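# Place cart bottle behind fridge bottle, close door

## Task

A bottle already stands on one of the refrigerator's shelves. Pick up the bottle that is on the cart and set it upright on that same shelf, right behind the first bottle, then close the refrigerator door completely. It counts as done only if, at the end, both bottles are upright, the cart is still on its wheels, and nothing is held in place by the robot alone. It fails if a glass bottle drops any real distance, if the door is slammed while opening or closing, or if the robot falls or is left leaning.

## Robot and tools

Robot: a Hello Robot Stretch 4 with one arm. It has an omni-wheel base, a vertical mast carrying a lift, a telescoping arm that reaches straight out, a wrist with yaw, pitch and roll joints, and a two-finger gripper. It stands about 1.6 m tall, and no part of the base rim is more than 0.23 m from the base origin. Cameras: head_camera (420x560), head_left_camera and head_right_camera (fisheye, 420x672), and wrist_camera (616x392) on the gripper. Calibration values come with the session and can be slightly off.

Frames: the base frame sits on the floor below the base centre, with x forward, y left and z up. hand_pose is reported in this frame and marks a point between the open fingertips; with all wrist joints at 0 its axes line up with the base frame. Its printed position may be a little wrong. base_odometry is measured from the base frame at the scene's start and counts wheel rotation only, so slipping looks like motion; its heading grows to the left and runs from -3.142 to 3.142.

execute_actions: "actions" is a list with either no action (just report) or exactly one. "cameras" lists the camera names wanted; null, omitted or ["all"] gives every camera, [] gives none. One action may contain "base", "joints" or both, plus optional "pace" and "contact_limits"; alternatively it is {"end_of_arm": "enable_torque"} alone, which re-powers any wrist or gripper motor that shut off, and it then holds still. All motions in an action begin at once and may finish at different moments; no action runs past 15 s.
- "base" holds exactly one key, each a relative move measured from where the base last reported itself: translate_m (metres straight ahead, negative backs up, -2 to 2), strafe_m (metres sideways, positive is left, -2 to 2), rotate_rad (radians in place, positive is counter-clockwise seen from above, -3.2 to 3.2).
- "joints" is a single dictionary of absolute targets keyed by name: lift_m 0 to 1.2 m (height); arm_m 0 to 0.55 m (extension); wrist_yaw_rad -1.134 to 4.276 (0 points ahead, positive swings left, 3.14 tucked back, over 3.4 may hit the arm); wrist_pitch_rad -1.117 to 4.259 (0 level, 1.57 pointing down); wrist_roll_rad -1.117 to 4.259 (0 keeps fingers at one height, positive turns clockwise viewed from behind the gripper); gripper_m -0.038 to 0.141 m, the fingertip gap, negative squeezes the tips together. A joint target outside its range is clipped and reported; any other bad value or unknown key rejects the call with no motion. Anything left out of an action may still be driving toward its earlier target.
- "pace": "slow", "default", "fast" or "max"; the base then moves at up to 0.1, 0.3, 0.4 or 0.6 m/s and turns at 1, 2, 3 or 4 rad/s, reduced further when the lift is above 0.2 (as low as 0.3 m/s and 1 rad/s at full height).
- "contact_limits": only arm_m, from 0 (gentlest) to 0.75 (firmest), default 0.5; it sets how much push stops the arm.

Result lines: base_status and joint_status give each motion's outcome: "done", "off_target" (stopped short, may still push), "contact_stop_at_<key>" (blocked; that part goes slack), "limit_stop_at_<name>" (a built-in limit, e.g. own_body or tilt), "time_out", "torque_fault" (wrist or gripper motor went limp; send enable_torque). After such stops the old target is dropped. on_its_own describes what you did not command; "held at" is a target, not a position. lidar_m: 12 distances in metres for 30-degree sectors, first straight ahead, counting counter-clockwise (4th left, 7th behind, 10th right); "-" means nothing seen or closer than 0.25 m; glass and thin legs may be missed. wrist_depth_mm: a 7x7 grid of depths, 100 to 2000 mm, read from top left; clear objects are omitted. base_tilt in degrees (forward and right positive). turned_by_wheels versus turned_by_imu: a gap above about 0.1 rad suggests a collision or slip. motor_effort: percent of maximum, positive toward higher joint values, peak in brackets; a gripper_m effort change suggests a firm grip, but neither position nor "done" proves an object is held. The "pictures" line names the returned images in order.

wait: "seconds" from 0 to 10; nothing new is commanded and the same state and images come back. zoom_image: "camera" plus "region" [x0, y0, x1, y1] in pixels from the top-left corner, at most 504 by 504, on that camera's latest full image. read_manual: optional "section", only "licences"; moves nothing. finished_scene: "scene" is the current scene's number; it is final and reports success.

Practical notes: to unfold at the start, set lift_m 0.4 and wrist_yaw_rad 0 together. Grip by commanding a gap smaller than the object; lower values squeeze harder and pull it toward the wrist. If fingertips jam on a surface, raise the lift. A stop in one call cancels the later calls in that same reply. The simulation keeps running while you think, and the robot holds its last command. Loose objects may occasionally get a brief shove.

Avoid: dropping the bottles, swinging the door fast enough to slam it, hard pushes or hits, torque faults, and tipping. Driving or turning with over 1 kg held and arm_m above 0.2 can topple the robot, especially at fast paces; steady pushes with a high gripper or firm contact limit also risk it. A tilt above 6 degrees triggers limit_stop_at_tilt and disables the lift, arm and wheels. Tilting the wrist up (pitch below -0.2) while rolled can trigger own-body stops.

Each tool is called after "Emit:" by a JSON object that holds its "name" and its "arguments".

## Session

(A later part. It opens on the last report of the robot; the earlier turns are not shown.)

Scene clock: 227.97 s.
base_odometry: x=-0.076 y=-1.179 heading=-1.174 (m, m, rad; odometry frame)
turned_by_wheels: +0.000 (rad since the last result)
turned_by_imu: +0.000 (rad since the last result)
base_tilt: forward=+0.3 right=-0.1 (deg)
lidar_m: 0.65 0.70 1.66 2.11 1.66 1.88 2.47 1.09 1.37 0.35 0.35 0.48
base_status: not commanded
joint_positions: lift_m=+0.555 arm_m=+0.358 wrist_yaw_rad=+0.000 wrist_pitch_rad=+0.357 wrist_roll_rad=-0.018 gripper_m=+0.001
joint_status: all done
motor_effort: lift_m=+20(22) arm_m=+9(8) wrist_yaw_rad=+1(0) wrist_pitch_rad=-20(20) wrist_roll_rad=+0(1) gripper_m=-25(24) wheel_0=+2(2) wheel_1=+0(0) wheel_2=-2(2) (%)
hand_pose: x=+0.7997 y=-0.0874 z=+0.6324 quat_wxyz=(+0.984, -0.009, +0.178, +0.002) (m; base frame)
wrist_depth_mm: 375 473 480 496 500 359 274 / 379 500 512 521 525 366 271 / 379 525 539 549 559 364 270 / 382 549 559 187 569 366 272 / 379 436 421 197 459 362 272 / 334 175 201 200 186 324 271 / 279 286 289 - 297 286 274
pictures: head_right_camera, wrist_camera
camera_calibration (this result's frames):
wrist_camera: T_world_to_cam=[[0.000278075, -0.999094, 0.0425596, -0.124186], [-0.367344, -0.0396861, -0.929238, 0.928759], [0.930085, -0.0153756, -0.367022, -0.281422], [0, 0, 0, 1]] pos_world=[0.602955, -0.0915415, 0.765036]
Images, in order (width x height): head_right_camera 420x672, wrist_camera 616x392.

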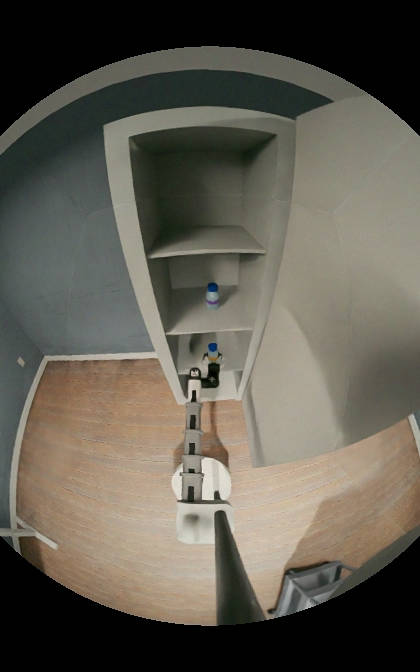

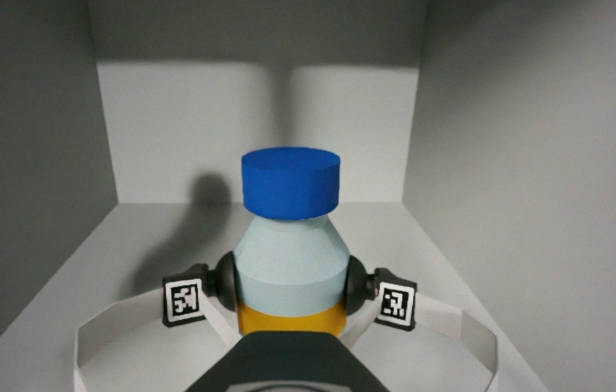

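Emit:
{"name": "execute_actions", "arguments": {"actions": [{"joints":{"lift_m":0.532},"pace":"slow"}], "cameras": []}}

Scene clock: 233.53 s.
base_odometry: x=-0.076 y=-1.179 heading=-1.174 (m, m, rad; odometry frame)
turned_by_wheels: +0.000 (rad since the last result)
turned_by_imu: -0.001 (rad since the last result)
base_tilt: forward=+0.2 right=+0.0 (deg)
lidar_m: 0.65 0.70 1.66 2.13 1.65 1.88 2.44 1.11 1.39 0.36 0.35 0.47
base_status: not commanded
joint_positions: lift_m=+0.532 arm_m=+0.358 wrist_yaw_rad=+0.000 wrist_pitch_rad=+0.357 wrist_roll_rad=-0.018 gripper_m=+0.001
joint_status: all done
motor_effort: lift_m=+21(19) arm_m=+9(9) wrist_yaw_rad=+0(0) wrist_pitch_rad=-20(20) wrist_roll_rad=+1(0) gripper_m=-25(24) wheel_0=+2(1) wheel_1=+0(0) wheel_2=-2(2) (%)
hand_pose: x=+0.7997 y=-0.0874 z=+0.6094 quat_wxyz=(+0.984, -0.009, +0.178, +0.002) (m; base frame)
wrist_depth_mm: 375 477 484 496 500 359 274 / 377 500 517 521 521 362 270 / 379 525 530 539 559 364 272 / 382 521 508 186 530 366 273 / 366 394 379 198 415 368 272 / 304 175 202 200 187 315 270 / 253 256 262 - 267 259 263
pictures: none
No camera images: the call's "cameras" was empty. Leave "cameras" out to get every camera's image.

Emit:
{"name": "execute_actions", "arguments": {"actions": [{"joints":{"lift_m":0.515},"pace":"slow","contact_limits":{}}], "cameras": []}}

action 0: "contact_limits" must be an object like {"arm_m": 0.15}; or leave it out

Emit:
{"name": "execute_actions", "arguments": {"actions": [{"joints":{"lift_m":0.518},"pace":"slow"}], "cameras": []}}

Scene clock: 240.80 s.
base_odometry: x=-0.076 y=-1.179 heading=-1.174 (m, m, rad; odometry frame)
turned_by_wheels: +0.000 (rad since the last result)
turned_by_imu: -0.001 (rad since the last result)
base_tilt: forward=+0.2 right=+0.0 (deg)
lidar_m: 0.67 0.71 1.69 2.13 1.66 1.84 2.46 1.08 1.40 0.37 0.34 0.48
base_status: not commanded
joint_positions: lift_m=+0.518 arm_m=+0.358 wrist_yaw_rad=-0.001 wrist_pitch_rad=+0.352 wrist_roll_rad=-0.018 gripper_m=+0.001
joint_status: all done
motor_effort: lift_m=+18(20) arm_m=+9(9) wrist_yaw_rad=+4(4) wrist_pitch_rad=-6(20) wrist_roll_rad=+0(1) gripper_m=-24(24) wheel_0=+2(2) wheel_1=+0(0) wheel_2=-2(2) (%)
hand_pose: x=+0.8000 y=-0.0877 z=+0.5969 quat_wxyz=(+0.984, -0.009, +0.175, +0.001) (m; base frame)
wrist_depth_mm: 377 477 484 492 504 357 273 / 379 496 512 512 525 362 268 / 387 525 535 544 559 362 271 / 382 512 492 186 521 362 272 / 351 375 362 196 397 362 271 / 291 176 202 200 186 306 268 / 241 246 249 - 255 255 256
pictures: none
No camera images: the call's "cameras" was empty. Leave "cameras" out to get every camera's image.

Emit:
{"name": "execute_actions", "arguments": {"actions": [{"joints":{"gripper_m":0.11,"lift_m":0.524}}], "cameras": []}}

Emit:
{"name": "execute_actions", "arguments": {"actions": [{"joints":{"arm_m":0.0}}], "cameras": []}}

Emit:
{"name": "execute_actions", "arguments": {"actions": [{"joints":{"lift_m":0.915}}], "cameras": []}}

Emit:
{"name": "execute_actions", "arguments": {"actions": [{"joints":{"arm_m":0.36}}], "cameras": ["wrist_camera","head_camera"]}}

Scene clock: 252.27 s.
base_odometry: x=-0.076 y=-1.179 heading=-1.174 (m, m, rad; odometry frame)
turned_by_wheels: +0.000 (rad since the last result)
turned_by_imu: -0.001 (rad since the last result)
base_tilt: forward=+0.2 right=+0.0 (deg)
lidar_m: 0.66 0.68 1.66 2.14 1.65 1.87 2.48 1.09 1.42 0.36 0.35 0.47
base_status: not commanded
joint_positions: lift_m=+0.524 arm_m=+0.358 wrist_yaw_rad=+0.000 wrist_pitch_rad=+0.352 wrist_roll_rad=-0.018 gripper_m=+0.110
joint_status: all done
motor_effort: lift_m=+21(24) arm_m=+8(9) wrist_yaw_rad=+2(4) wrist_pitch_rad=-5(18) wrist_roll_rad=+0(0) gripper_m=-1(25) wheel_0=+1(1) wheel_1=+0(0) wheel_2=-1(2) (%)
hand_pose: x=+0.8001 y=-0.0875 z=+0.6027 quat_wxyz=(+0.984, -0.009, +0.175, +0.001) (m; base frame)
wrist_depth_mm: 375 473 484 492 500 359 273 / 379 500 512 521 525 362 270 / 382 521 539 549 554 364 270 / 382 525 535 186 521 364 273 / 359 387 375 198 407 364 271 / 300 285 202 195 219 322 271 / 251 253 264 - 264 262 263
pictures: none
No camera images: the call's "cameras" was empty. Leave "cameras" out to get every camera's image.

Scene clock: 254.43 s.
base_odometry: x=-0.076 y=-1.179 heading=-1.174 (m, m, rad; odometry frame)
turned_by_wheels: +0.000 (rad since the last result)
turned_by_imu: -0.001 (rad since the last result)
base_tilt: forward=+0.2 right=+0.0 (deg)
lidar_m: 0.63 0.68 1.67 2.14 1.63 1.86 2.46 1.09 1.40 0.38 0.35 0.48
base_status: not commanded
joint_positions: lift_m=+0.524 arm_m=+0.002 wrist_yaw_rad=+0.000 wrist_pitch_rad=+0.352 wrist_roll_rad=-0.018 gripper_m=+0.110
joint_status: all done
motor_effort: lift_m=+22(22) arm_m=-9(8) wrist_yaw_rad=+1(2) wrist_pitch_rad=-6(5) wrist_roll_rad=+2(0) gripper_m=+0(0) wheel_0=+1(1) wheel_1=+0(0) wheel_2=-1(1) (%)
hand_pose: x=+0.4432 y=-0.0874 z=+0.6027 quat_wxyz=(+0.984, -0.009, +0.175, +0.002) (m; base frame)
wrist_depth_mm: 397 549 809 820 699 442 355 / 418 549 854 866 699 459 359 / 442 554 866 723 699 484 362 / 480 508 585 564 585 504 362 / 1078 517 1025 1042 699 484 362 / 1060 535 842 931 218 484 359 / 891 580 768 - 661 455 355
pictures: none
No camera images: the call's "cameras" was empty. Leave "cameras" out to get every camera's image.

Scene clock: 257.03 s.
base_odometry: x=-0.076 y=-1.179 heading=-1.174 (m, m, rad; odometry frame)
turned_by_wheels: +0.000 (rad since the last result)
turned_by_imu: -0.001 (rad since the last result)
base_tilt: forward=+0.2 right=+0.0 (deg)
lidar_m: 0.66 0.67 1.64 2.15 1.68 1.87 2.47 1.10 1.38 0.39 0.35 0.46
base_status: not commanded
joint_positions: lift_m=+0.915 arm_m=+0.002 wrist_yaw_rad=+0.000 wrist_pitch_rad=+0.352 wrist_roll_rad=-0.018 gripper_m=+0.110
joint_status: all done
motor_effort: lift_m=+24(27) arm_m=-8(9) wrist_yaw_rad=+1(1) wrist_pitch_rad=-5(5) wrist_roll_rad=+3(1) gripper_m=-1(1) wheel_0=+1(1) wheel_1=+0(0) wheel_2=-1(2) (%)
hand_pose: x=+0.4432 y=-0.0874 z=+0.9935 quat_wxyz=(+0.984, -0.009, +0.175, +0.002) (m; base frame)
wrist_depth_mm: 397 544 809 820 699 442 355 / 421 554 854 878 699 459 357 / 449 554 866 723 699 484 362 / 480 512 591 609 585 484 359 / 1078 512 1025 1060 707 484 362 / 1182 530 842 878 218 480 357 / 1255 597 768 - 668 452 357
pictures: none
No camera images: the call's "cameras" was empty. Leave "cameras" out to get every camera's image.

Scene clock: 259.20 s.
base_odometry: x=-0.076 y=-1.179 heading=-1.174 (m, m, rad; odometry frame)
turned_by_wheels: +0.000 (rad since the last result)
turned_by_imu: -0.001 (rad since the last result)
base_tilt: forward=+0.2 right=+0.0 (deg)
lidar_m: 0.64 0.70 1.66 2.12 1.64 1.83 2.48 1.11 1.41 0.35 0.36 0.48
base_status: not commanded
joint_positions: lift_m=+0.915 arm_m=+0.358 wrist_yaw_rad=+0.000 wrist_pitch_rad=+0.352 wrist_roll_rad=-0.018 gripper_m=+0.110
joint_status: all done
motor_effort: lift_m=+24(24) arm_m=+9(7) wrist_yaw_rad=+1(1) wrist_pitch_rad=-5(6) wrist_roll_rad=+1(0) gripper_m=+0(1) wheel_0=+1(1) wheel_1=+0(0) wheel_2=-1(1) (%)
hand_pose: x=+0.8002 y=-0.0874 z=+0.9936 quat_wxyz=(+0.985, -0.009, +0.175, +0.002) (m; base frame)
wrist_depth_mm: 379 477 488 492 500 362 273 / 379 496 512 521 521 364 271 / 379 525 539 315 554 366 272 / 382 517 544 314 530 366 271 / 364 394 384 329 413 364 270 / 304 287 290 319 219 324 271 / 254 256 267 - 266 267 263
pictures: head_camera, wrist_camera
camera_calibration (this result's frames):
wrist_camera: T_world_to_cam=[[-0.0000326248, -0.999094, 0.042559, -0.139331], [-0.362449, -0.0396533, -0.93116, 1.26255], [0.932004, -0.0154558, -0.362119, -0.155751], [0, 0, 0, 1]] pos_world=[0.602766, -0.0915479, 1.12517]
Images, in order (width x height): head_camera 420x560, wrist_camera 616x392.

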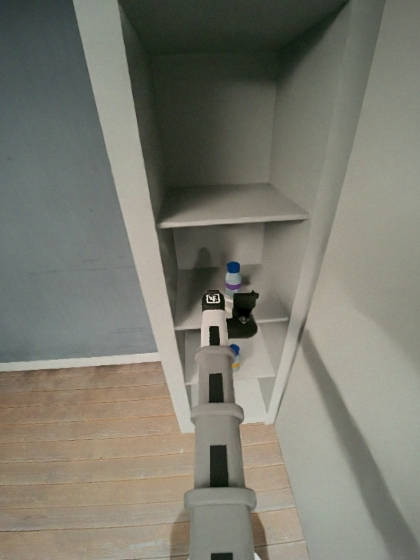

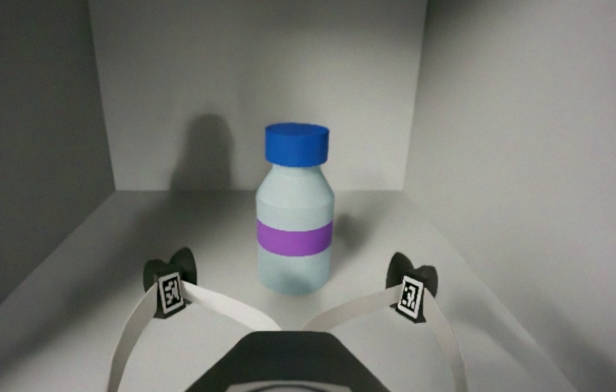

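Emit:
{"name": "execute_actions", "arguments": {"actions": [{"joints":{"arm_m":0.46}}], "cameras": []}}

Emit:
{"name": "execute_actions", "arguments": {"actions": [{"joints":{"gripper_m":0.0}}], "cameras": ["wrist_camera"]}}

Emit:
{"name": "execute_actions", "arguments": {"actions": [{"joints":{"lift_m":0.93},"pace":"slow"}], "cameras": []}}

Emit:
{"name": "execute_actions", "arguments": {"actions": [{"joints":{"arm_m":0.29},"pace":"slow"}], "cameras": []}}

Emit:
{"name": "execute_actions", "arguments": {"actions": [{"base":{"strafe_m":0.13},"pace":"slow"}], "cameras": ["wrist_camera","head_camera"]}}

Scene clock: 272.10 s.
base_odometry: x=-0.076 y=-1.179 heading=-1.174 (m, m, rad; odometry frame)
turned_by_wheels: +0.000 (rad since the last result)
turned_by_imu: -0.001 (rad since the last result)
base_tilt: forward=+0.2 right=-0.1 (deg)
lidar_m: 0.66 0.69 1.65 2.14 1.69 1.87 2.47 1.12 1.38 0.39 0.36 0.48
base_status: not commanded
joint_positions: lift_m=+0.915 arm_m=+0.458 wrist_yaw_rad=+0.000 wrist_pitch_rad=+0.352 wrist_roll_rad=-0.018 gripper_m=+0.110
joint_status: all done
motor_effort: lift_m=+24(24) arm_m=+9(8) wrist_yaw_rad=+1(0) wrist_pitch_rad=-5(5) wrist_roll_rad=+1(1) gripper_m=+0(1) wheel_0=+1(1) wheel_1=+0(0) wheel_2=-2(2) (%)
hand_pose: x=+0.9002 y=-0.0874 z=+0.9936 quat_wxyz=(+0.985, -0.009, +0.175, +0.002) (m; base frame)
wrist_depth_mm: 375 387 392 402 407 349 266 / 384 407 415 424 433 353 262 / 392 427 439 445 462 353 263 / 392 455 462 205 484 353 263 / 366 392 379 216 415 351 263 / 303 287 232 216 219 312 263 / 254 255 267 - 266 266 257
pictures: none
No camera images: the call's "cameras" was empty. Leave "cameras" out to get every camera's image.

Scene clock: 274.03 s.
base_odometry: x=-0.076 y=-1.179 heading=-1.174 (m, m, rad; odometry frame)
turned_by_wheels: +0.000 (rad since the last result)
turned_by_imu: +0.000 (rad since the last result)
base_tilt: forward=+0.2 right=+0.0 (deg)
lidar_m: 0.65 0.70 1.66 2.13 1.65 1.89 2.46 1.11 1.39 0.34 0.36 0.44
base_status: not commanded
joint_positions: lift_m=+0.915 arm_m=+0.458 wrist_yaw_rad=+0.000 wrist_pitch_rad=+0.357 wrist_roll_rad=-0.018 gripper_m=+0.001
joint_status: all done
motor_effort: lift_m=+24(24) arm_m=+8(9) wrist_yaw_rad=+1(2) wrist_pitch_rad=-18(18) wrist_roll_rad=+1(1) gripper_m=-25(25) wheel_0=+1(1) wheel_1=+0(0) wheel_2=-1(2) (%)
hand_pose: x=+0.8997 y=-0.0875 z=+0.9923 quat_wxyz=(+0.984, -0.009, +0.177, +0.002) (m; base frame)
wrist_depth_mm: 375 384 392 399 410 351 265 / 384 407 418 424 433 349 262 / 394 430 439 445 459 351 263 / 394 455 462 190 484 353 263 / 359 384 370 202 404 353 262 / 298 175 202 206 185 307 260 / 247 251 254 - 262 252 255
pictures: wrist_camera
camera_calibration (this result's frames):
wrist_camera: T_world_to_cam=[[-0.0000399853, -0.999094, 0.0425598, -0.139324], [-0.366686, -0.0395806, -0.929502, 1.29966], [0.930345, -0.0156432, -0.366352, -0.243311], [0, 0, 0, 1]] pos_world=[0.702926, -0.0915627, 1.12483]
Images, in order (width x height): wrist_camera 616x392.

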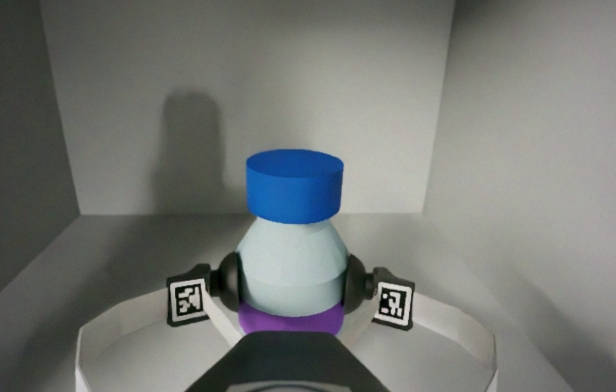

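Scene clock: 274.87 s.
base_odometry: x=-0.076 y=-1.179 heading=-1.174 (m, m, rad; odometry frame)
turned_by_wheels: +0.000 (rad since the last result)
turned_by_imu: +0.000 (rad since the last result)
base_tilt: forward=+0.2 right=+0.0 (deg)
lidar_m: 0.67 0.68 1.66 2.15 1.64 1.86 2.45 1.10 1.40 0.36 0.34 0.48
base_status: not commanded
joint_positions: lift_m=+0.930 arm_m=+0.458 wrist_yaw_rad=+0.000 wrist_pitch_rad=+0.357 wrist_roll_rad=-0.018 gripper_m=+0.001
joint_status: all done
motor_effort: lift_m=+25(30) arm_m=+9(9) wrist_yaw_rad=+0(1) wrist_pitch_rad=-18(19) wrist_roll_rad=+2(1) gripper_m=-25(25) wheel_0=+1(1) wheel_1=+0(0) wheel_2=-1(1) (%)
hand_pose: x=+0.8997 y=-0.0875 z=+1.0072 quat_wxyz=(+0.984, -0.009, +0.177, +0.002) (m; base frame)
wrist_depth_mm: 375 387 394 402 410 347 265 / 384 404 418 427 433 349 262 / 394 433 439 442 459 353 262 / 394 459 466 190 488 355 263 / 379 410 397 202 433 353 263 / 319 175 203 206 184 314 262 / 264 268 273 - 279 271 265
pictures: none
No camera images: the call's "cameras" was empty. Leave "cameras" out to get every camera's image.

Scene clock: 277.83 s.
base_odometry: x=-0.076 y=-1.179 heading=-1.174 (m, m, rad; odometry frame)
turned_by_wheels: +0.000 (rad since the last result)
turned_by_imu: -0.001 (rad since the last result)
base_tilt: forward=+0.3 right=+0.0 (deg)
lidar_m: 0.67 0.68 1.65 2.14 1.65 1.86 2.44 1.07 1.39 0.37 0.35 0.48
base_status: not commanded
joint_positions: lift_m=+0.930 arm_m=+0.292 wrist_yaw_rad=+0.000 wrist_pitch_rad=+0.357 wrist_roll_rad=-0.018 gripper_m=+0.001
joint_status: all done
motor_effort: lift_m=+26(26) arm_m=-9(8) wrist_yaw_rad=+1(1) wrist_pitch_rad=-18(19) wrist_roll_rad=+0(2) gripper_m=-23(25) wheel_0=+1(1) wheel_1=-1(0) wheel_2=-1(1) (%)
hand_pose: x=+0.7328 y=-0.0875 z=+1.0072 quat_wxyz=(+0.984, -0.009, +0.177, +0.002) (m; base frame)
wrist_depth_mm: 370 530 539 559 559 368 279 / 373 549 574 591 585 370 274 / 375 580 609 615 615 373 277 / 375 521 569 190 549 373 278 / 364 410 399 202 433 375 277 / 319 175 202 205 185 327 276 / 264 270 273 - 281 281 273
pictures: none
No camera images: the call's "cameras" was empty. Leave "cameras" out to get every camera's image.

Scene clock: 280.27 s.
base_odometry: x=+0.044 y=-1.129 heading=-1.174 (m, m, rad; odometry frame)
turned_by_wheels: +0.000 (rad since the last result)
turned_by_imu: -0.001 (rad since the last result)
base_tilt: forward=+0.2 right=+0.0 (deg)
lidar_m: 0.64 1.25 1.67 2.01 1.56 1.72 2.49 1.17 1.36 0.47 0.50 0.65
base_status: done
joint_positions: lift_m=+0.930 arm_m=+0.292 wrist_yaw_rad=+0.000 wrist_pitch_rad=+0.357 wrist_roll_rad=-0.018 gripper_m=+0.001
joint_status: not commanded
motor_effort: lift_m=+26(25) arm_m=-8(9) wrist_yaw_rad=+1(0) wrist_pitch_rad=-18(18) wrist_roll_rad=+0(1) gripper_m=-24(24) wheel_0=-2(4) wheel_1=+0(5) wheel_2=-1(0) (%)
hand_pose: x=+0.7328 y=-0.0874 z=+1.0071 quat_wxyz=(+0.984, -0.009, +0.177, +0.002) (m; base frame)
wrist_depth_mm: 157 255 530 549 559 559 442 / 159 257 559 580 591 585 445 / 160 259 591 603 634 591 436 / 165 258 504 190 597 569 439 / 174 257 399 202 433 439 415 / 186 175 202 206 184 345 345 / 196 253 272 - 279 271 286
pictures: head_camera, wrist_camera
camera_calibration (this result's frames):
wrist_camera: T_world_to_cam=[[0.000168874, -0.999094, 0.0425596, -0.140059], [-0.366777, -0.0396554, -0.929464, 1.25225], [0.930309, -0.0154529, -0.366451, -0.0824474], [0, 0, 0, 1]] pos_world=[0.536022, -0.0915477, 1.13967]
Images, in order (width x height): head_camera 420x560, wrist_camera 616x392.

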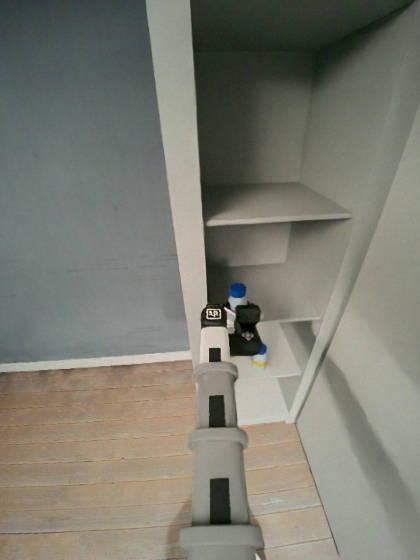

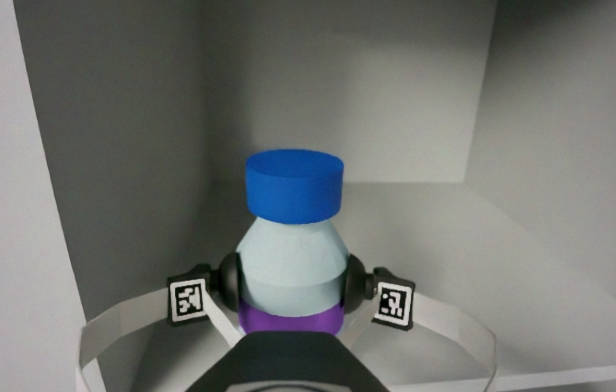

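Emit:
{"name": "execute_actions", "arguments": {"actions": [{"joints":{"arm_m":0.335,"wrist_yaw_rad":0.12},"pace":"slow"}], "cameras": []}}

Emit:
{"name": "execute_actions", "arguments": {"actions": [{"joints":{"lift_m":0.908},"pace":"slow"}], "cameras": ["wrist_camera"]}}

Scene clock: 291.93 s.
base_odometry: x=+0.044 y=-1.129 heading=-1.174 (m, m, rad; odometry frame)
turned_by_wheels: +0.000 (rad since the last result)
turned_by_imu: -0.001 (rad since the last result)
base_tilt: forward=+0.3 right=+0.1 (deg)
lidar_m: 0.66 1.24 1.63 2.02 1.57 1.74 2.46 1.17 1.36 0.48 0.49 0.65
base_status: not commanded
joint_positions: lift_m=+0.930 arm_m=+0.333 wrist_yaw_rad=+0.120 wrist_pitch_rad=+0.357 wrist_roll_rad=-0.018 gripper_m=+0.001
joint_status: all done
motor_effort: lift_m=+25(25) arm_m=+10(9) wrist_yaw_rad=+2(3) wrist_pitch_rad=-18(18) wrist_roll_rad=-1(2) gripper_m=-25(25) wheel_0=-2(1) wheel_1=+0(0) wheel_2=-1(1) (%)
hand_pose: x=+0.7832 y=-0.0545 z=+1.0071 quat_wxyz=(+0.982, -0.020, +0.176, +0.060) (m; base frame)
wrist_depth_mm: 121 177 338 496 496 492 484 / 123 180 349 521 525 517 504 / 125 184 355 549 554 549 521 / 126 187 325 190 569 574 512 / 131 189 265 202 436 439 445 / 138 166 203 206 183 343 343 / 146 191 272 - 281 271 287
pictures: none
No camera images: the call's "cameras" was empty. Leave "cameras" out to get every camera's image.

Scene clock: 292.87 s.
base_odometry: x=+0.044 y=-1.129 heading=-1.174 (m, m, rad; odometry frame)
turned_by_wheels: +0.000 (rad since the last result)
turned_by_imu: +0.000 (rad since the last result)
base_tilt: forward=+0.2 right=+0.0 (deg)
lidar_m: 0.65 1.25 1.64 2.00 1.56 1.75 2.46 1.17 1.38 0.47 0.50 0.60
base_status: not commanded
joint_positions: lift_m=+0.908 arm_m=+0.333 wrist_yaw_rad=+0.119 wrist_pitch_rad=+0.352 wrist_roll_rad=-0.018 gripper_m=+0.001
joint_status: all done
motor_effort: lift_m=+17(24) arm_m=+9(9) wrist_yaw_rad=+3(3) wrist_pitch_rad=-4(19) wrist_roll_rad=+1(0) gripper_m=-23(26) wheel_0=-2(2) wheel_1=+0(0) wheel_2=-1(1) (%)
hand_pose: x=+0.7836 y=-0.0546 z=+0.9871 quat_wxyz=(+0.983, -0.019, +0.174, +0.060) (m; base frame)
wrist_depth_mm: 121 178 338 496 492 492 488 / 123 181 351 525 525 521 508 / 125 185 359 549 549 549 517 / 126 188 327 191 559 569 500 / 131 190 265 202 402 410 413 / 138 166 204 204 186 319 319 / 146 193 253 - 259 250 270
pictures: wrist_camera
camera_calibration (this result's frames):
wrist_camera: T_world_to_cam=[[0.118745, -0.992012, 0.0425587, -0.198958], [-0.354988, -0.0824434, -0.931229, 1.24377], [0.927299, 0.0954705, -0.361942, -0.132581], [0, 0, 0, 1]] pos_world=[0.58809, -0.0821709, 1.11871]
Images, in order (width x height): wrist_camera 616x392.

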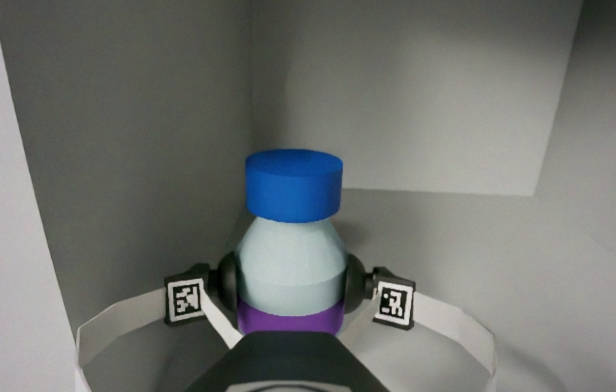

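Landed. Release modestly and retract.

Emit:
{"name": "execute_actions", "arguments": {"actions": [{"joints":{"gripper_m":0.078,"lift_m":0.913},"pace":"slow"}], "cameras": ["wrist_camera"]}}

Emit:
{"name": "execute_actions", "arguments": {"actions": [{"joints":{"arm_m":0.2},"pace":"slow"}], "cameras": ["wrist_camera"]}}

Scene clock: 299.40 s.
base_odometry: x=+0.044 y=-1.129 heading=-1.174 (m, m, rad; odometry frame)
turned_by_wheels: +0.000 (rad since the last result)
turned_by_imu: -0.001 (rad since the last result)
base_tilt: forward=+0.2 right=+0.0 (deg)
lidar_m: 0.63 1.22 1.63 2.02 1.53 1.72 2.46 1.16 1.34 0.46 0.50 0.69
base_status: not commanded
joint_positions: lift_m=+0.913 arm_m=+0.333 wrist_yaw_rad=+0.119 wrist_pitch_rad=+0.352 wrist_roll_rad=-0.018 gripper_m=+0.078
joint_status: all done
motor_effort: lift_m=+23(23) arm_m=+9(10) wrist_yaw_rad=+3(4) wrist_pitch_rad=-4(16) wrist_roll_rad=+2(2) gripper_m=-2(24) wheel_0=-1(2) wheel_1=+0(0) wheel_2=-1(1) (%)
hand_pose: x=+0.7836 y=-0.0545 z=+0.9917 quat_wxyz=(+0.983, -0.019, +0.174, +0.060) (m; base frame)
wrist_depth_mm: 121 178 338 492 492 492 488 / 123 181 349 525 521 521 508 / 125 184 359 549 554 549 521 / 126 187 327 200 564 569 512 / 131 189 233 213 410 418 421 / 138 170 216 213 202 324 325 / 147 167 265 - 263 264 274
pictures: wrist_camera
camera_calibration (this result's frames):
wrist_camera: T_world_to_cam=[[0.118913, -0.991992, 0.0425587, -0.199237], [-0.3551, -0.0825167, -0.931179, 1.248], [0.927234, 0.095617, -0.362069, -0.130772], [0, 0, 0, 1]] pos_world=[0.588114, -0.0821566, 1.12325]
Images, in order (width x height): wrist_camera 616x392.

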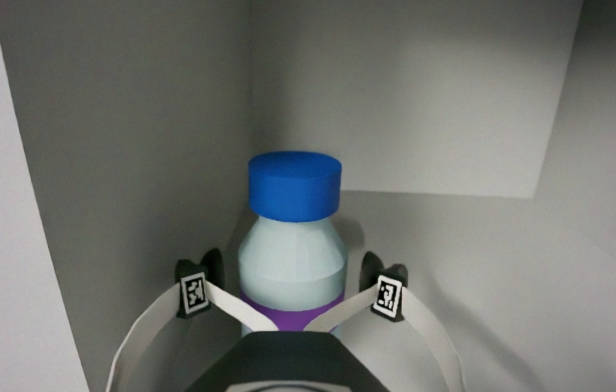

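Scene clock: 302.03 s.
base_odometry: x=+0.044 y=-1.129 heading=-1.174 (m, m, rad; odometry frame)
turned_by_wheels: +0.000 (rad since the last result)
turned_by_imu: -0.001 (rad since the last result)
base_tilt: forward=+0.1 right=+0.0 (deg)
lidar_m: 0.65 1.27 1.64 2.02 1.55 1.71 2.49 1.19 1.35 0.49 0.48 0.64
base_status: not commanded
joint_positions: lift_m=+0.913 arm_m=+0.202 wrist_yaw_rad=+0.120 wrist_pitch_rad=+0.352 wrist_roll_rad=-0.018 gripper_m=+0.078
joint_status: all done
motor_effort: lift_m=+23(23) arm_m=-9(8) wrist_yaw_rad=+1(2) wrist_pitch_rad=-5(6) wrist_roll_rad=+1(0) gripper_m=-1(1) wheel_0=-1(2) wheel_1=+0(0) wheel_2=-1(1) (%)
hand_pose: x=+0.6518 y=-0.0545 z=+0.9916 quat_wxyz=(+0.983, -0.019, +0.174, +0.060) (m; base frame)
wrist_depth_mm: 741 221 306 615 615 615 535 / 778 233 315 647 654 634 539 / 831 247 324 357 683 676 530 / 891 263 334 340 569 580 508 / 976 282 298 362 410 415 424 / 1008 297 303 334 202 340 340 / 1098 324 320 - 759 661 508
pictures: wrist_camera
camera_calibration (this result's frames):
wrist_camera: T_world_to_cam=[[0.119194, -0.991958, 0.0425587, -0.183665], [-0.355149, -0.0826245, -0.931151, 1.20118], [0.92718, 0.0958727, -0.362141, -0.00842914], [0, 0, 0, 1]] pos_world=[0.456303, -0.0821329, 1.12324]
Images, in order (width x height): wrist_camera 616x392.

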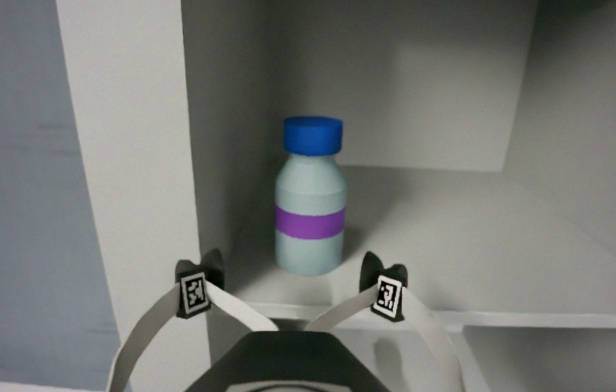

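Emit:
{"name": "execute_actions", "arguments": {"actions": [{"joints":{"arm_m":0.0}}], "cameras": []}}

Emit:
{"name": "execute_actions", "arguments": {"actions": [{"base":{"strafe_m":-0.13},"joints":{"wrist_yaw_rad":0,"lift_m":0.527,"gripper_m":0.11},"pace":"slow"}], "cameras": []}}

Emit:
{"name": "execute_actions", "arguments": {"actions": [{"joints":{"arm_m":0.27}}], "cameras": ["wrist_camera"]}}

Scene clock: 308.97 s.
base_odometry: x=+0.044 y=-1.129 heading=-1.174 (m, m, rad; odometry frame)
turned_by_wheels: +0.000 (rad since the last result)
turned_by_imu: -0.001 (rad since the last result)
base_tilt: forward=+0.1 right=+0.0 (deg)
lidar_m: 0.65 1.23 1.64 2.02 1.55 1.71 2.46 1.16 1.38 0.49 0.50 0.68
base_status: not commanded
joint_positions: lift_m=+0.913 arm_m=+0.002 wrist_yaw_rad=+0.120 wrist_pitch_rad=+0.352 wrist_roll_rad=-0.018 gripper_m=+0.078
joint_status: all done
motor_effort: lift_m=+23(23) arm_m=-8(10) wrist_yaw_rad=+1(2) wrist_pitch_rad=-5(6) wrist_roll_rad=+0(0) gripper_m=-1(2) wheel_0=-1(1) wheel_1=+0(0) wheel_2=-1(1) (%)
hand_pose: x=+0.4518 y=-0.0544 z=+0.9916 quat_wxyz=(+0.983, -0.019, +0.174, +0.061) (m; base frame)
wrist_depth_mm: 946 946 407 788 809 788 554 / 991 991 430 820 842 820 554 / 1042 1060 452 574 866 768 554 / 1118 1098 484 539 569 580 525 / 1205 1182 504 991 991 798 517 / 1255 1255 530 866 202 778 554 / 1336 1308 1336 - 683 691 574
pictures: none
No camera images: the call's "cameras" was empty. Leave "cameras" out to get every camera's image.

Scene clock: 312.57 s.
base_odometry: x=-0.076 y=-1.179 heading=-1.174 (m, m, rad; odometry frame)
turned_by_wheels: +0.000 (rad since the last result)
turned_by_imu: -0.001 (rad since the last result)
base_tilt: forward=+0.2 right=-0.1 (deg)
lidar_m: 0.65 0.67 1.66 2.13 1.67 1.87 2.45 1.11 1.35 0.37 0.35 0.49
base_status: done
joint_positions: lift_m=+0.527 arm_m=+0.002 wrist_yaw_rad=+0.000 wrist_pitch_rad=+0.352 wrist_roll_rad=-0.018 gripper_m=+0.110
joint_status: all done
motor_effort: lift_m=+18(26) arm_m=-9(9) wrist_yaw_rad=-1(1) wrist_pitch_rad=-5(6) wrist_roll_rad=+0(2) gripper_m=-1(1) wheel_0=+1(5) wheel_1=-1(6) wheel_2=-1(0) (%)
hand_pose: x=+0.4433 y=-0.0873 z=+0.6059 quat_wxyz=(+0.984, -0.009, +0.175, +0.002) (m; base frame)
wrist_depth_mm: 394 544 809 820 699 442 355 / 418 554 854 854 707 462 357 / 445 554 878 741 707 484 359 / 480 508 597 569 585 508 359 / 1098 512 1025 1042 707 488 362 / 1060 530 842 931 218 480 359 / 891 591 778 - 668 455 357
pictures: none
No camera images: the call's "cameras" was empty. Leave "cameras" out to get every camera's image.

Scene clock: 314.50 s.
base_odometry: x=-0.076 y=-1.179 heading=-1.174 (m, m, rad; odometry frame)
turned_by_wheels: +0.000 (rad since the last result)
turned_by_imu: +0.000 (rad since the last result)
base_tilt: forward=+0.2 right=-0.1 (deg)
lidar_m: 0.65 0.66 1.65 2.13 1.64 1.84 2.47 1.09 1.38 0.35 0.34 0.46
base_status: not commanded
joint_positions: lift_m=+0.527 arm_m=+0.268 wrist_yaw_rad=+0.000 wrist_pitch_rad=+0.352 wrist_roll_rad=-0.018 gripper_m=+0.110
joint_status: all done
motor_effort: lift_m=+19(19) arm_m=+9(8) wrist_yaw_rad=+1(0) wrist_pitch_rad=-5(5) wrist_roll_rad=-1(2) gripper_m=+0(1) wheel_0=+1(2) wheel_1=-1(1) wheel_2=-1(1) (%)
hand_pose: x=+0.7101 y=-0.0874 z=+0.6060 quat_wxyz=(+0.985, -0.009, +0.175, +0.002) (m; base frame)
wrist_depth_mm: 366 549 564 574 574 368 276 / 368 574 597 609 603 373 277 / 370 603 634 640 647 375 278 / 370 508 549 283 539 375 278 / 359 394 382 293 415 375 278 / 304 289 291 301 218 327 277 / 265 267 274 - 488 322 285
pictures: wrist_camera
camera_calibration (this result's frames):
wrist_camera: T_world_to_cam=[[-0.0000403802, -0.999094, 0.0425588, -0.122836], [-0.362449, -0.0396503, -0.93116, 0.869024], [0.932004, -0.015463, -0.362119, -0.212202], [0, 0, 0, 1]] pos_world=[0.512745, -0.0915485, 0.737585]
Images, in order (width x height): wrist_camera 616x392.

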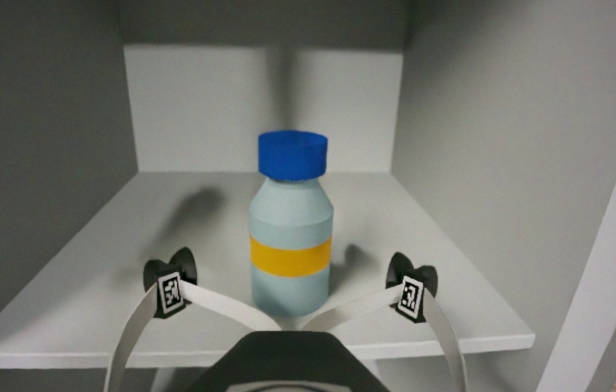

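Emit:
{"name": "execute_actions", "arguments": {"actions": [{"joints":{"arm_m":0.35}}], "cameras": []}}

Emit:
{"name": "execute_actions", "arguments": {"actions": [{"joints":{"gripper_m":0.0}}], "cameras": []}}

Emit:
{"name": "execute_actions", "arguments": {"actions": [{"joints":{"lift_m":0.545},"pace":"slow"}], "cameras": ["wrist_camera"]}}

Emit:
{"name": "execute_actions", "arguments": {"actions": [{"joints":{"arm_m":0.0}}], "cameras": []}}

Emit:
{"name": "execute_actions", "arguments": {"actions": [{"joints":{"lift_m":0.935},"base":{"translate_m":0.06},"pace":"slow"}], "cameras": []}}

Emit:
{"name": "execute_actions", "arguments": {"actions": [{"joints":{"arm_m":0.2},"pace":"slow"}], "cameras": ["wrist_camera","head_camera"]}}

Scene clock: 327.03 s.
base_odometry: x=-0.076 y=-1.179 heading=-1.174 (m, m, rad; odometry frame)
turned_by_wheels: +0.000 (rad since the last result)
turned_by_imu: -0.001 (rad since the last result)
base_tilt: forward=+0.2 right=+0.0 (deg)
lidar_m: 0.65 0.68 1.66 2.13 1.68 1.84 2.45 1.08 1.40 0.38 0.35 0.48
base_status: not commanded
joint_positions: lift_m=+0.527 arm_m=+0.348 wrist_yaw_rad=+0.000 wrist_pitch_rad=+0.352 wrist_roll_rad=-0.018 gripper_m=+0.110
joint_status: all done
motor_effort: lift_m=+19(18) arm_m=+9(9) wrist_yaw_rad=+1(1) wrist_pitch_rad=-5(5) wrist_roll_rad=+1(1) gripper_m=-1(0) wheel_0=+2(2) wheel_1=-1(1) wheel_2=-1(1) (%)
hand_pose: x=+0.7902 y=-0.0874 z=+0.6060 quat_wxyz=(+0.985, -0.009, +0.175, +0.002) (m; base frame)
wrist_depth_mm: 375 480 492 508 512 362 274 / 377 508 521 530 535 364 271 / 377 535 549 559 569 368 272 / 382 521 508 196 535 366 271 / 368 394 379 208 415 366 272 / 304 287 212 206 219 325 270 / 255 257 267 - 266 267 263
pictures: none
No camera images: the call's "cameras" was empty. Leave "cameras" out to get every camera's image.

Scene clock: 328.97 s.
base_odometry: x=-0.076 y=-1.179 heading=-1.174 (m, m, rad; odometry frame)
turned_by_wheels: +0.000 (rad since the last result)
turned_by_imu: +0.000 (rad since the last result)
base_tilt: forward=+0.2 right=+0.0 (deg)
lidar_m: 0.67 0.68 1.67 2.14 1.69 1.87 2.48 1.13 1.40 0.39 0.35 0.49
base_status: not commanded
joint_positions: lift_m=+0.527 arm_m=+0.349 wrist_yaw_rad=+0.000 wrist_pitch_rad=+0.357 wrist_roll_rad=-0.018 gripper_m=+0.001
joint_status: all done
motor_effort: lift_m=+20(20) arm_m=+8(9) wrist_yaw_rad=-1(3) wrist_pitch_rad=-19(20) wrist_roll_rad=+1(3) gripper_m=-24(25) wheel_0=+2(2) wheel_1=+0(1) wheel_2=-1(1) (%)
hand_pose: x=+0.7897 y=-0.0873 z=+0.6045 quat_wxyz=(+0.984, -0.009, +0.178, +0.002) (m; base frame)
wrist_depth_mm: 375 484 492 504 508 362 274 / 375 508 517 530 535 364 270 / 379 535 549 559 564 366 272 / 379 512 492 178 530 366 272 / 357 384 370 191 407 366 272 / 298 175 197 192 186 309 271 / 246 252 255 - 262 262 263
pictures: none
No camera images: the call's "cameras" was empty. Leave "cameras" out to get every camera's image.

Scene clock: 329.87 s.
base_odometry: x=-0.076 y=-1.179 heading=-1.174 (m, m, rad; odometry frame)
turned_by_wheels: +0.000 (rad since the last result)
turned_by_imu: +0.000 (rad since the last result)
base_tilt: forward=+0.2 right=+0.0 (deg)
lidar_m: 0.67 0.69 1.64 2.14 1.66 1.91 2.46 1.11 1.41 0.38 0.36 0.48
base_status: not commanded
joint_positions: lift_m=+0.545 arm_m=+0.349 wrist_yaw_rad=+0.000 wrist_pitch_rad=+0.357 wrist_roll_rad=-0.018 gripper_m=+0.001
joint_status: all done
motor_effort: lift_m=+26(30) arm_m=+9(9) wrist_yaw_rad=-1(0) wrist_pitch_rad=-20(20) wrist_roll_rad=+2(1) gripper_m=-24(24) wheel_0=+2(2) wheel_1=+0(0) wheel_2=-1(1) (%)
hand_pose: x=+0.7897 y=-0.0873 z=+0.6221 quat_wxyz=(+0.984, -0.009, +0.178, +0.002) (m; base frame)
wrist_depth_mm: 373 484 492 504 508 362 274 / 379 504 517 530 539 362 271 / 379 535 554 559 569 366 272 / 382 530 535 178 554 366 272 / 370 418 404 191 439 366 273 / 325 175 196 193 186 324 271 / 267 273 277 - 283 283 274
pictures: wrist_camera
camera_calibration (this result's frames):
wrist_camera: T_world_to_cam=[[0.000486654, -0.999094, 0.0425593, -0.123848], [-0.367058, -0.0397671, -0.929348, 0.915349], [0.930198, -0.0151695, -0.366745, -0.27624], [0, 0, 0, 1]] pos_world=[0.593004, -0.0915252, 0.754638]
Images, in order (width x height): wrist_camera 616x392.

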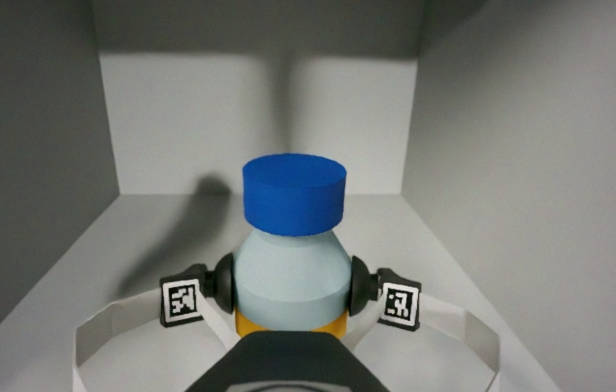

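Scene clock: 332.03 s.
base_odometry: x=-0.076 y=-1.179 heading=-1.174 (m, m, rad; odometry frame)
turned_by_wheels: +0.000 (rad since the last result)
turned_by_imu: -0.001 (rad since the last result)
base_tilt: forward=+0.1 right=+0.0 (deg)
lidar_m: 0.42 0.68 1.66 2.16 1.63 1.86 2.46 1.12 1.40 0.36 0.35 0.48
base_status: not commanded
joint_positions: lift_m=+0.545 arm_m=+0.002 wrist_yaw_rad=+0.000 wrist_pitch_rad=+0.357 wrist_roll_rad=-0.018 gripper_m=+0.001
joint_status: all done
motor_effort: lift_m=+26(26) arm_m=-9(11) wrist_yaw_rad=+1(0) wrist_pitch_rad=-20(21) wrist_roll_rad=+1(1) gripper_m=-25(25) wheel_0=+2(2) wheel_1=+0(0) wheel_2=-1(1) (%)
hand_pose: x=+0.4427 y=-0.0875 z=+0.6220 quat_wxyz=(+0.984, -0.009, +0.178, +0.002) (m; base frame)
wrist_depth_mm: 394 549 809 831 691 442 355 / 418 549 854 878 707 462 357 / 445 554 878 904 699 484 359 / 484 517 544 178 585 484 362 / 1098 554 878 191 640 484 362 / 1060 176 196 193 186 430 359 / 904 597 759 - 676 427 357
pictures: none
No camera images: the call's "cameras" was empty. Leave "cameras" out to get every camera's image.

Scene clock: 335.67 s.
base_odometry: x=-0.052 y=-1.235 heading=-1.174 (m, m, rad; odometry frame)
turned_by_wheels: +0.000 (rad since the last result)
turned_by_imu: -0.001 (rad since the last result)
base_tilt: forward=+0.2 right=-0.1 (deg)
lidar_m: 0.43 0.61 1.59 2.15 1.71 1.87 2.55 1.15 2.71 0.34 0.36 0.46
base_status: done
joint_positions: lift_m=+0.935 arm_m=+0.002 wrist_yaw_rad=+0.000 wrist_pitch_rad=+0.357 wrist_roll_rad=-0.018 gripper_m=+0.001
joint_status: all done
motor_effort: lift_m=+26(28) arm_m=-9(9) wrist_yaw_rad=+1(2) wrist_pitch_rad=-20(20) wrist_roll_rad=+2(2) gripper_m=-25(24) wheel_0=+0(0) wheel_1=+1(3) wheel_2=-1(6) (%)
hand_pose: x=+0.4428 y=-0.0875 z=+1.0120 quat_wxyz=(+0.984, -0.009, +0.178, +0.002) (m; base frame)
wrist_depth_mm: 351 554 750 768 676 394 351 / 364 559 798 831 691 415 353 / 384 480 831 842 683 433 351 / 410 508 504 178 574 455 355 / 436 477 466 191 500 480 353 / 477 175 196 192 186 424 353 / 1160 554 759 - 627 424 351
pictures: none
No camera images: the call's "cameras" was empty. Leave "cameras" out to get every camera's image.

Scene clock: 338.97 s.
base_odometry: x=-0.052 y=-1.235 heading=-1.174 (m, m, rad; odometry frame)
turned_by_wheels: +0.000 (rad since the last result)
turned_by_imu: -0.001 (rad since the last result)
base_tilt: forward=+0.2 right=-0.1 (deg)
lidar_m: 0.60 0.61 1.60 2.14 1.70 1.85 2.53 1.13 2.71 0.32 0.34 0.47
base_status: not commanded
joint_positions: lift_m=+0.935 arm_m=+0.198 wrist_yaw_rad=+0.000 wrist_pitch_rad=+0.357 wrist_roll_rad=-0.018 gripper_m=+0.001
joint_status: all done
motor_effort: lift_m=+26(26) arm_m=+9(9) wrist_yaw_rad=+2(1) wrist_pitch_rad=-20(19) wrist_roll_rad=+2(1) gripper_m=-25(23) wheel_0=+0(0) wheel_1=+1(1) wheel_2=-1(1) (%)
hand_pose: x=+0.6396 y=-0.0875 z=+1.0120 quat_wxyz=(+0.984, -0.009, +0.178, +0.002) (m; base frame)
wrist_depth_mm: 368 559 574 585 585 370 276 / 368 585 615 615 615 375 278 / 340 603 647 654 647 375 279 / 340 317 539 178 564 377 281 / 338 310 407 191 445 375 278 / 319 175 196 192 186 332 285 / 281 287 290 - 492 314 300
pictures: head_camera, wrist_camera
camera_calibration (this result's frames):
wrist_camera: T_world_to_cam=[[-0.0000092212, -0.999094, 0.0425592, -0.140189], [-0.367188, -0.0395829, -0.929304, 1.22269], [0.930147, -0.0156358, -0.366855, 0.00653185], [0, 0, 0, 1]] pos_world=[0.442881, -0.0915621, 1.14462]
Images, in order (width x height): head_camera 420x560, wrist_camera 616x392.

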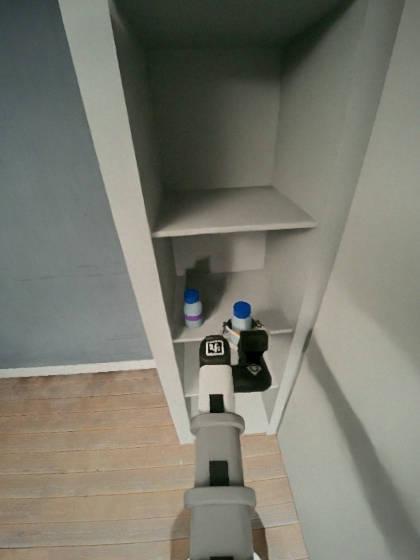

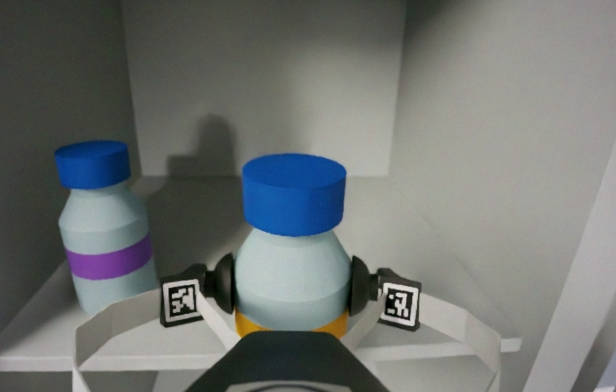

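Emit:
{"name": "execute_actions", "arguments": {"actions": [{"joints":{"arm_m":0.47},"pace":"slow"}], "cameras": ["head_camera"]}}

Emit:
{"name": "execute_actions", "arguments": {"actions": [{"joints":{"lift_m":0.909},"pace":"slow"}], "cameras": ["wrist_camera"]}}

Scene clock: 354.47 s.
base_odometry: x=-0.052 y=-1.235 heading=-1.174 (m, m, rad; odometry frame)
turned_by_wheels: +0.000 (rad since the last result)
turned_by_imu: -0.002 (rad since the last result)
base_tilt: forward=+0.2 right=+0.0 (deg)
lidar_m: 0.60 0.62 1.57 2.15 1.71 1.88 2.53 1.18 2.71 0.31 0.34 0.48
base_status: not commanded
joint_positions: lift_m=+0.935 arm_m=+0.468 wrist_yaw_rad=+0.000 wrist_pitch_rad=+0.357 wrist_roll_rad=-0.018 gripper_m=+0.001
joint_status: all done
motor_effort: lift_m=+26(26) arm_m=+8(9) wrist_yaw_rad=+1(1) wrist_pitch_rad=-19(20) wrist_roll_rad=+1(0) gripper_m=-25(23) wheel_0=+0(0) wheel_1=+1(1) wheel_2=-1(1) (%)
hand_pose: x=+0.9096 y=-0.0875 z=+1.0120 quat_wxyz=(+0.984, -0.009, +0.178, +0.002) (m; base frame)
wrist_depth_mm: 317 324 329 338 343 340 258 / 332 340 349 355 364 343 260 / 353 359 370 375 384 343 256 / 370 384 384 177 410 345 255 / 387 402 404 190 427 343 256 / 325 175 196 192 186 306 262 / 268 274 279 - 285 285 259
pictures: head_camera
Images, in order (width x height): head_camera 420x560.

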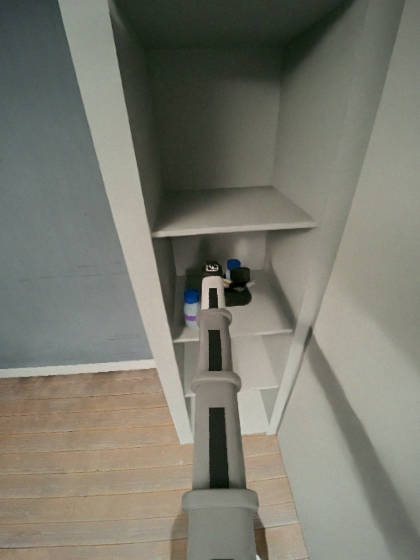

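Scene clock: 355.47 s.
base_odometry: x=-0.052 y=-1.235 heading=-1.174 (m, m, rad; odometry frame)
turned_by_wheels: +0.000 (rad since the last result)
turned_by_imu: +0.000 (rad since the last result)
base_tilt: forward=+0.3 right=+0.1 (deg)
lidar_m: 0.60 0.62 1.56 2.14 1.68 1.88 2.53 1.11 2.69 0.35 0.35 0.47
base_status: not commanded
joint_positions: lift_m=+0.909 arm_m=+0.468 wrist_yaw_rad=+0.000 wrist_pitch_rad=+0.353 wrist_roll_rad=-0.018 gripper_m=+0.001
joint_status: all done
motor_effort: lift_m=+18(21) arm_m=+8(9) wrist_yaw_rad=+1(1) wrist_pitch_rad=-7(20) wrist_roll_rad=+0(2) gripper_m=-24(24) wheel_0=+0(0) wheel_1=+1(1) wheel_2=-1(1) (%)
hand_pose: x=+0.9101 y=-0.0875 z=+0.9878 quat_wxyz=(+0.984, -0.009, +0.175, +0.002) (m; base frame)
wrist_depth_mm: 319 324 329 338 342 340 258 / 334 340 347 355 364 343 259 / 349 359 368 375 384 342 255 / 368 384 387 179 413 343 256 / 362 379 370 191 402 343 256 / 296 176 197 193 186 304 260 / 242 248 252 - 258 259 253
pictures: wrist_camera
camera_calibration (this result's frames):
wrist_camera: T_world_to_cam=[[-0.000199259, -0.999094, 0.0425587, -0.138984], [-0.362974, -0.0395839, -0.930958, 1.29734], [0.931799, -0.0156332, -0.362638, -0.259586], [0, 0, 0, 1]] pos_world=[0.712757, -0.0915619, 1.11955]
Images, in order (width x height): wrist_camera 616x392.

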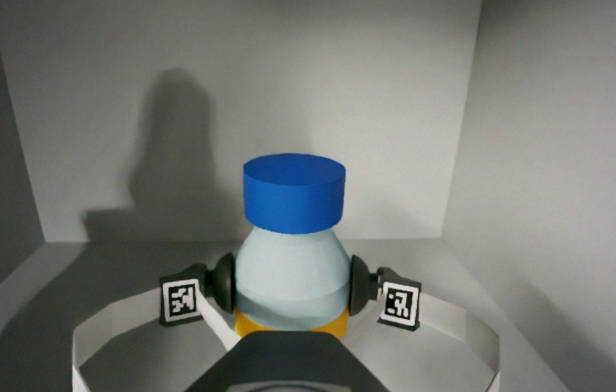

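Emit:
{"name": "execute_actions", "arguments": {"actions": [{"joints":{"gripper_m":0.08,"lift_m":0.914},"pace":"slow"}], "cameras": []}}

Emit:
{"name": "execute_actions", "arguments": {"actions": [{"joints":{"arm_m":0.05},"pace":"slow"}], "cameras": ["wrist_camera"]}}

Emit:
{"name": "execute_actions", "arguments": {"actions": [{"base":{"strafe_m":0.13},"joints":{"wrist_yaw_rad":0.12},"pace":"slow"}], "cameras": []}}

Emit:
{"name": "execute_actions", "arguments": {"actions": [{"joints":{"arm_m":0.14},"pace":"slow"}], "cameras": ["wrist_camera"]}}

Scene clock: 365.30 s.
base_odometry: x=-0.052 y=-1.235 heading=-1.174 (m, m, rad; odometry frame)
turned_by_wheels: +0.000 (rad since the last result)
turned_by_imu: -0.001 (rad since the last result)
base_tilt: forward=+0.3 right=+0.0 (deg)
lidar_m: 0.62 0.59 1.58 2.16 1.71 1.86 2.52 1.17 2.73 0.32 0.35 0.51
base_status: not commanded
joint_positions: lift_m=+0.914 arm_m=+0.468 wrist_yaw_rad=+0.000 wrist_pitch_rad=+0.352 wrist_roll_rad=-0.018 gripper_m=+0.080
joint_status: all done
motor_effort: lift_m=+22(27) arm_m=+9(9) wrist_yaw_rad=+2(2) wrist_pitch_rad=-6(19) wrist_roll_rad=-2(2) gripper_m=-2(22) wheel_0=+0(0) wheel_1=+1(2) wheel_2=-1(1) (%)
hand_pose: x=+0.9101 y=-0.0875 z=+0.9926 quat_wxyz=(+0.984, -0.009, +0.175, +0.001) (m; base frame)
wrist_depth_mm: 317 325 329 338 343 340 258 / 332 342 347 357 364 340 258 / 351 359 368 375 384 342 255 / 368 379 392 187 413 343 256 / 366 392 375 198 413 343 256 / 301 304 198 196 203 310 260 / 253 252 265 - 264 265 257
pictures: none
No camera images: the call's "cameras" was empty. Leave "cameras" out to get every camera's image.

Scene clock: 370.77 s.
base_odometry: x=-0.052 y=-1.235 heading=-1.174 (m, m, rad; odometry frame)
turned_by_wheels: +0.000 (rad since the last result)
turned_by_imu: -0.001 (rad since the last result)
base_tilt: forward=+0.2 right=+0.0 (deg)
lidar_m: 0.62 0.62 1.57 2.14 1.70 1.86 2.51 1.15 2.68 0.34 0.35 0.48
base_status: not commanded
joint_positions: lift_m=+0.914 arm_m=+0.052 wrist_yaw_rad=+0.000 wrist_pitch_rad=+0.352 wrist_roll_rad=-0.018 gripper_m=+0.080
joint_status: all done
motor_effort: lift_m=+22(22) arm_m=-8(9) wrist_yaw_rad=+1(2) wrist_pitch_rad=-5(6) wrist_roll_rad=+0(1) gripper_m=-2(2) wheel_0=+0(0) wheel_1=+1(1) wheel_2=-1(1) (%)
hand_pose: x=+0.4932 y=-0.0875 z=+0.9926 quat_wxyz=(+0.984, -0.009, +0.175, +0.001) (m; base frame)
wrist_depth_mm: 349 569 707 723 661 387 340 / 353 525 741 759 676 389 357 / 353 433 778 723 676 394 373 / 364 452 544 559 559 413 351 / 382 442 424 459 442 436 351 / 404 480 215 931 202 452 349 / 430 477 778 - 609 427 347
pictures: wrist_camera
camera_calibration (this result's frames):
wrist_camera: T_world_to_cam=[[-0.000383153, -0.999094, 0.0425587, -0.139227], [-0.362726, -0.0395214, -0.931057, 1.15049], [0.931896, -0.0157939, -0.362382, 0.130257], [0, 0, 0, 1]] pos_world=[0.295875, -0.0915746, 1.1243]
Images, in order (width x height): wrist_camera 616x392.

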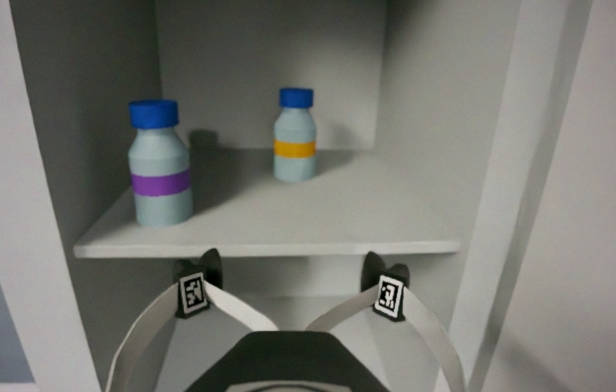

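Scene clock: 373.20 s.
base_odometry: x=+0.067 y=-1.184 heading=-1.174 (m, m, rad; odometry frame)
turned_by_wheels: +0.000 (rad since the last result)
turned_by_imu: +0.000 (rad since the last result)
base_tilt: forward=+0.2 right=+0.0 (deg)
lidar_m: 0.59 1.21 1.57 2.01 1.60 1.76 2.54 1.20 1.50 0.47 0.50 0.62
base_status: done
joint_positions: lift_m=+0.914 arm_m=+0.052 wrist_yaw_rad=+0.120 wrist_pitch_rad=+0.352 wrist_roll_rad=-0.018 gripper_m=+0.080
joint_status: all done
motor_effort: lift_m=+22(22) arm_m=-9(9) wrist_yaw_rad=+2(4) wrist_pitch_rad=-6(6) wrist_roll_rad=+2(0) gripper_m=-1(1) wheel_0=+0(4) wheel_1=+0(4) wheel_2=+1(0) (%)
hand_pose: x=+0.5017 y=-0.0545 z=+0.9926 quat_wxyz=(+0.983, -0.019, +0.174, +0.060) (m; base frame)
wrist_depth_mm: 842 831 309 699 699 691 544 / 878 854 327 732 732 723 544 / 931 917 345 433 768 741 544 / 991 976 362 442 574 585 517 / 1060 1060 377 433 418 445 427 / 1138 1118 215 891 203 768 521 / 1229 1205 436 - 768 668 517
pictures: none
No camera images: the call's "cameras" was empty. Leave "cameras" out to get every camera's image.

Scene clock: 375.37 s.
base_odometry: x=+0.067 y=-1.184 heading=-1.174 (m, m, rad; odometry frame)
turned_by_wheels: +0.000 (rad since the last result)
turned_by_imu: -0.001 (rad since the last result)
base_tilt: forward=+0.2 right=+0.0 (deg)
lidar_m: 0.59 1.15 1.54 2.02 1.60 1.70 2.54 1.23 1.47 0.46 0.50 0.66
base_status: not commanded
joint_positions: lift_m=+0.914 arm_m=+0.138 wrist_yaw_rad=+0.120 wrist_pitch_rad=+0.352 wrist_roll_rad=-0.018 gripper_m=+0.080
joint_status: all done
motor_effort: lift_m=+22(22) arm_m=+9(9) wrist_yaw_rad=+1(2) wrist_pitch_rad=-6(5) wrist_roll_rad=+0(1) gripper_m=-2(0) wheel_0=+1(0) wheel_1=+0(0) wheel_2=+1(1) (%)
hand_pose: x=+0.5886 y=-0.0545 z=+0.9927 quat_wxyz=(+0.983, -0.019, +0.174, +0.060) (m; base frame)
wrist_depth_mm: 741 224 304 621 615 615 539 / 798 236 314 654 647 640 539 / 854 249 325 364 691 661 535 / 891 265 334 343 530 539 517 / 946 283 338 364 413 418 421 / 1008 304 216 334 202 342 342 / 1118 329 325 - 759 661 512
pictures: wrist_camera
camera_calibration (this result's frames):
wrist_camera: T_world_to_cam=[[0.119151, -0.991964, 0.0425586, -0.176168], [-0.355339, -0.0826284, -0.931078, 1.17973], [0.927112, 0.0958163, -0.362328, 0.0507583], [0, 0, 0, 1]] pos_world=[0.393135, -0.0821364, 1.12431]
Images, in order (width x height): wrist_camera 616x392.

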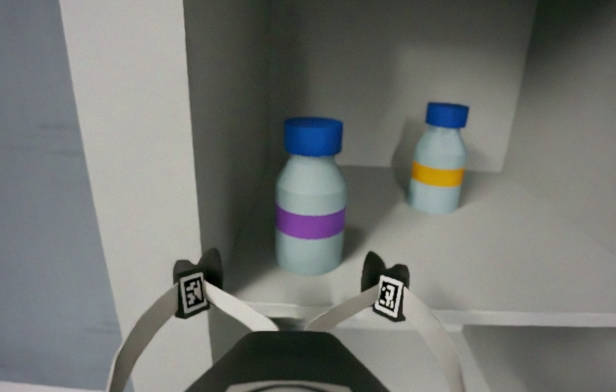

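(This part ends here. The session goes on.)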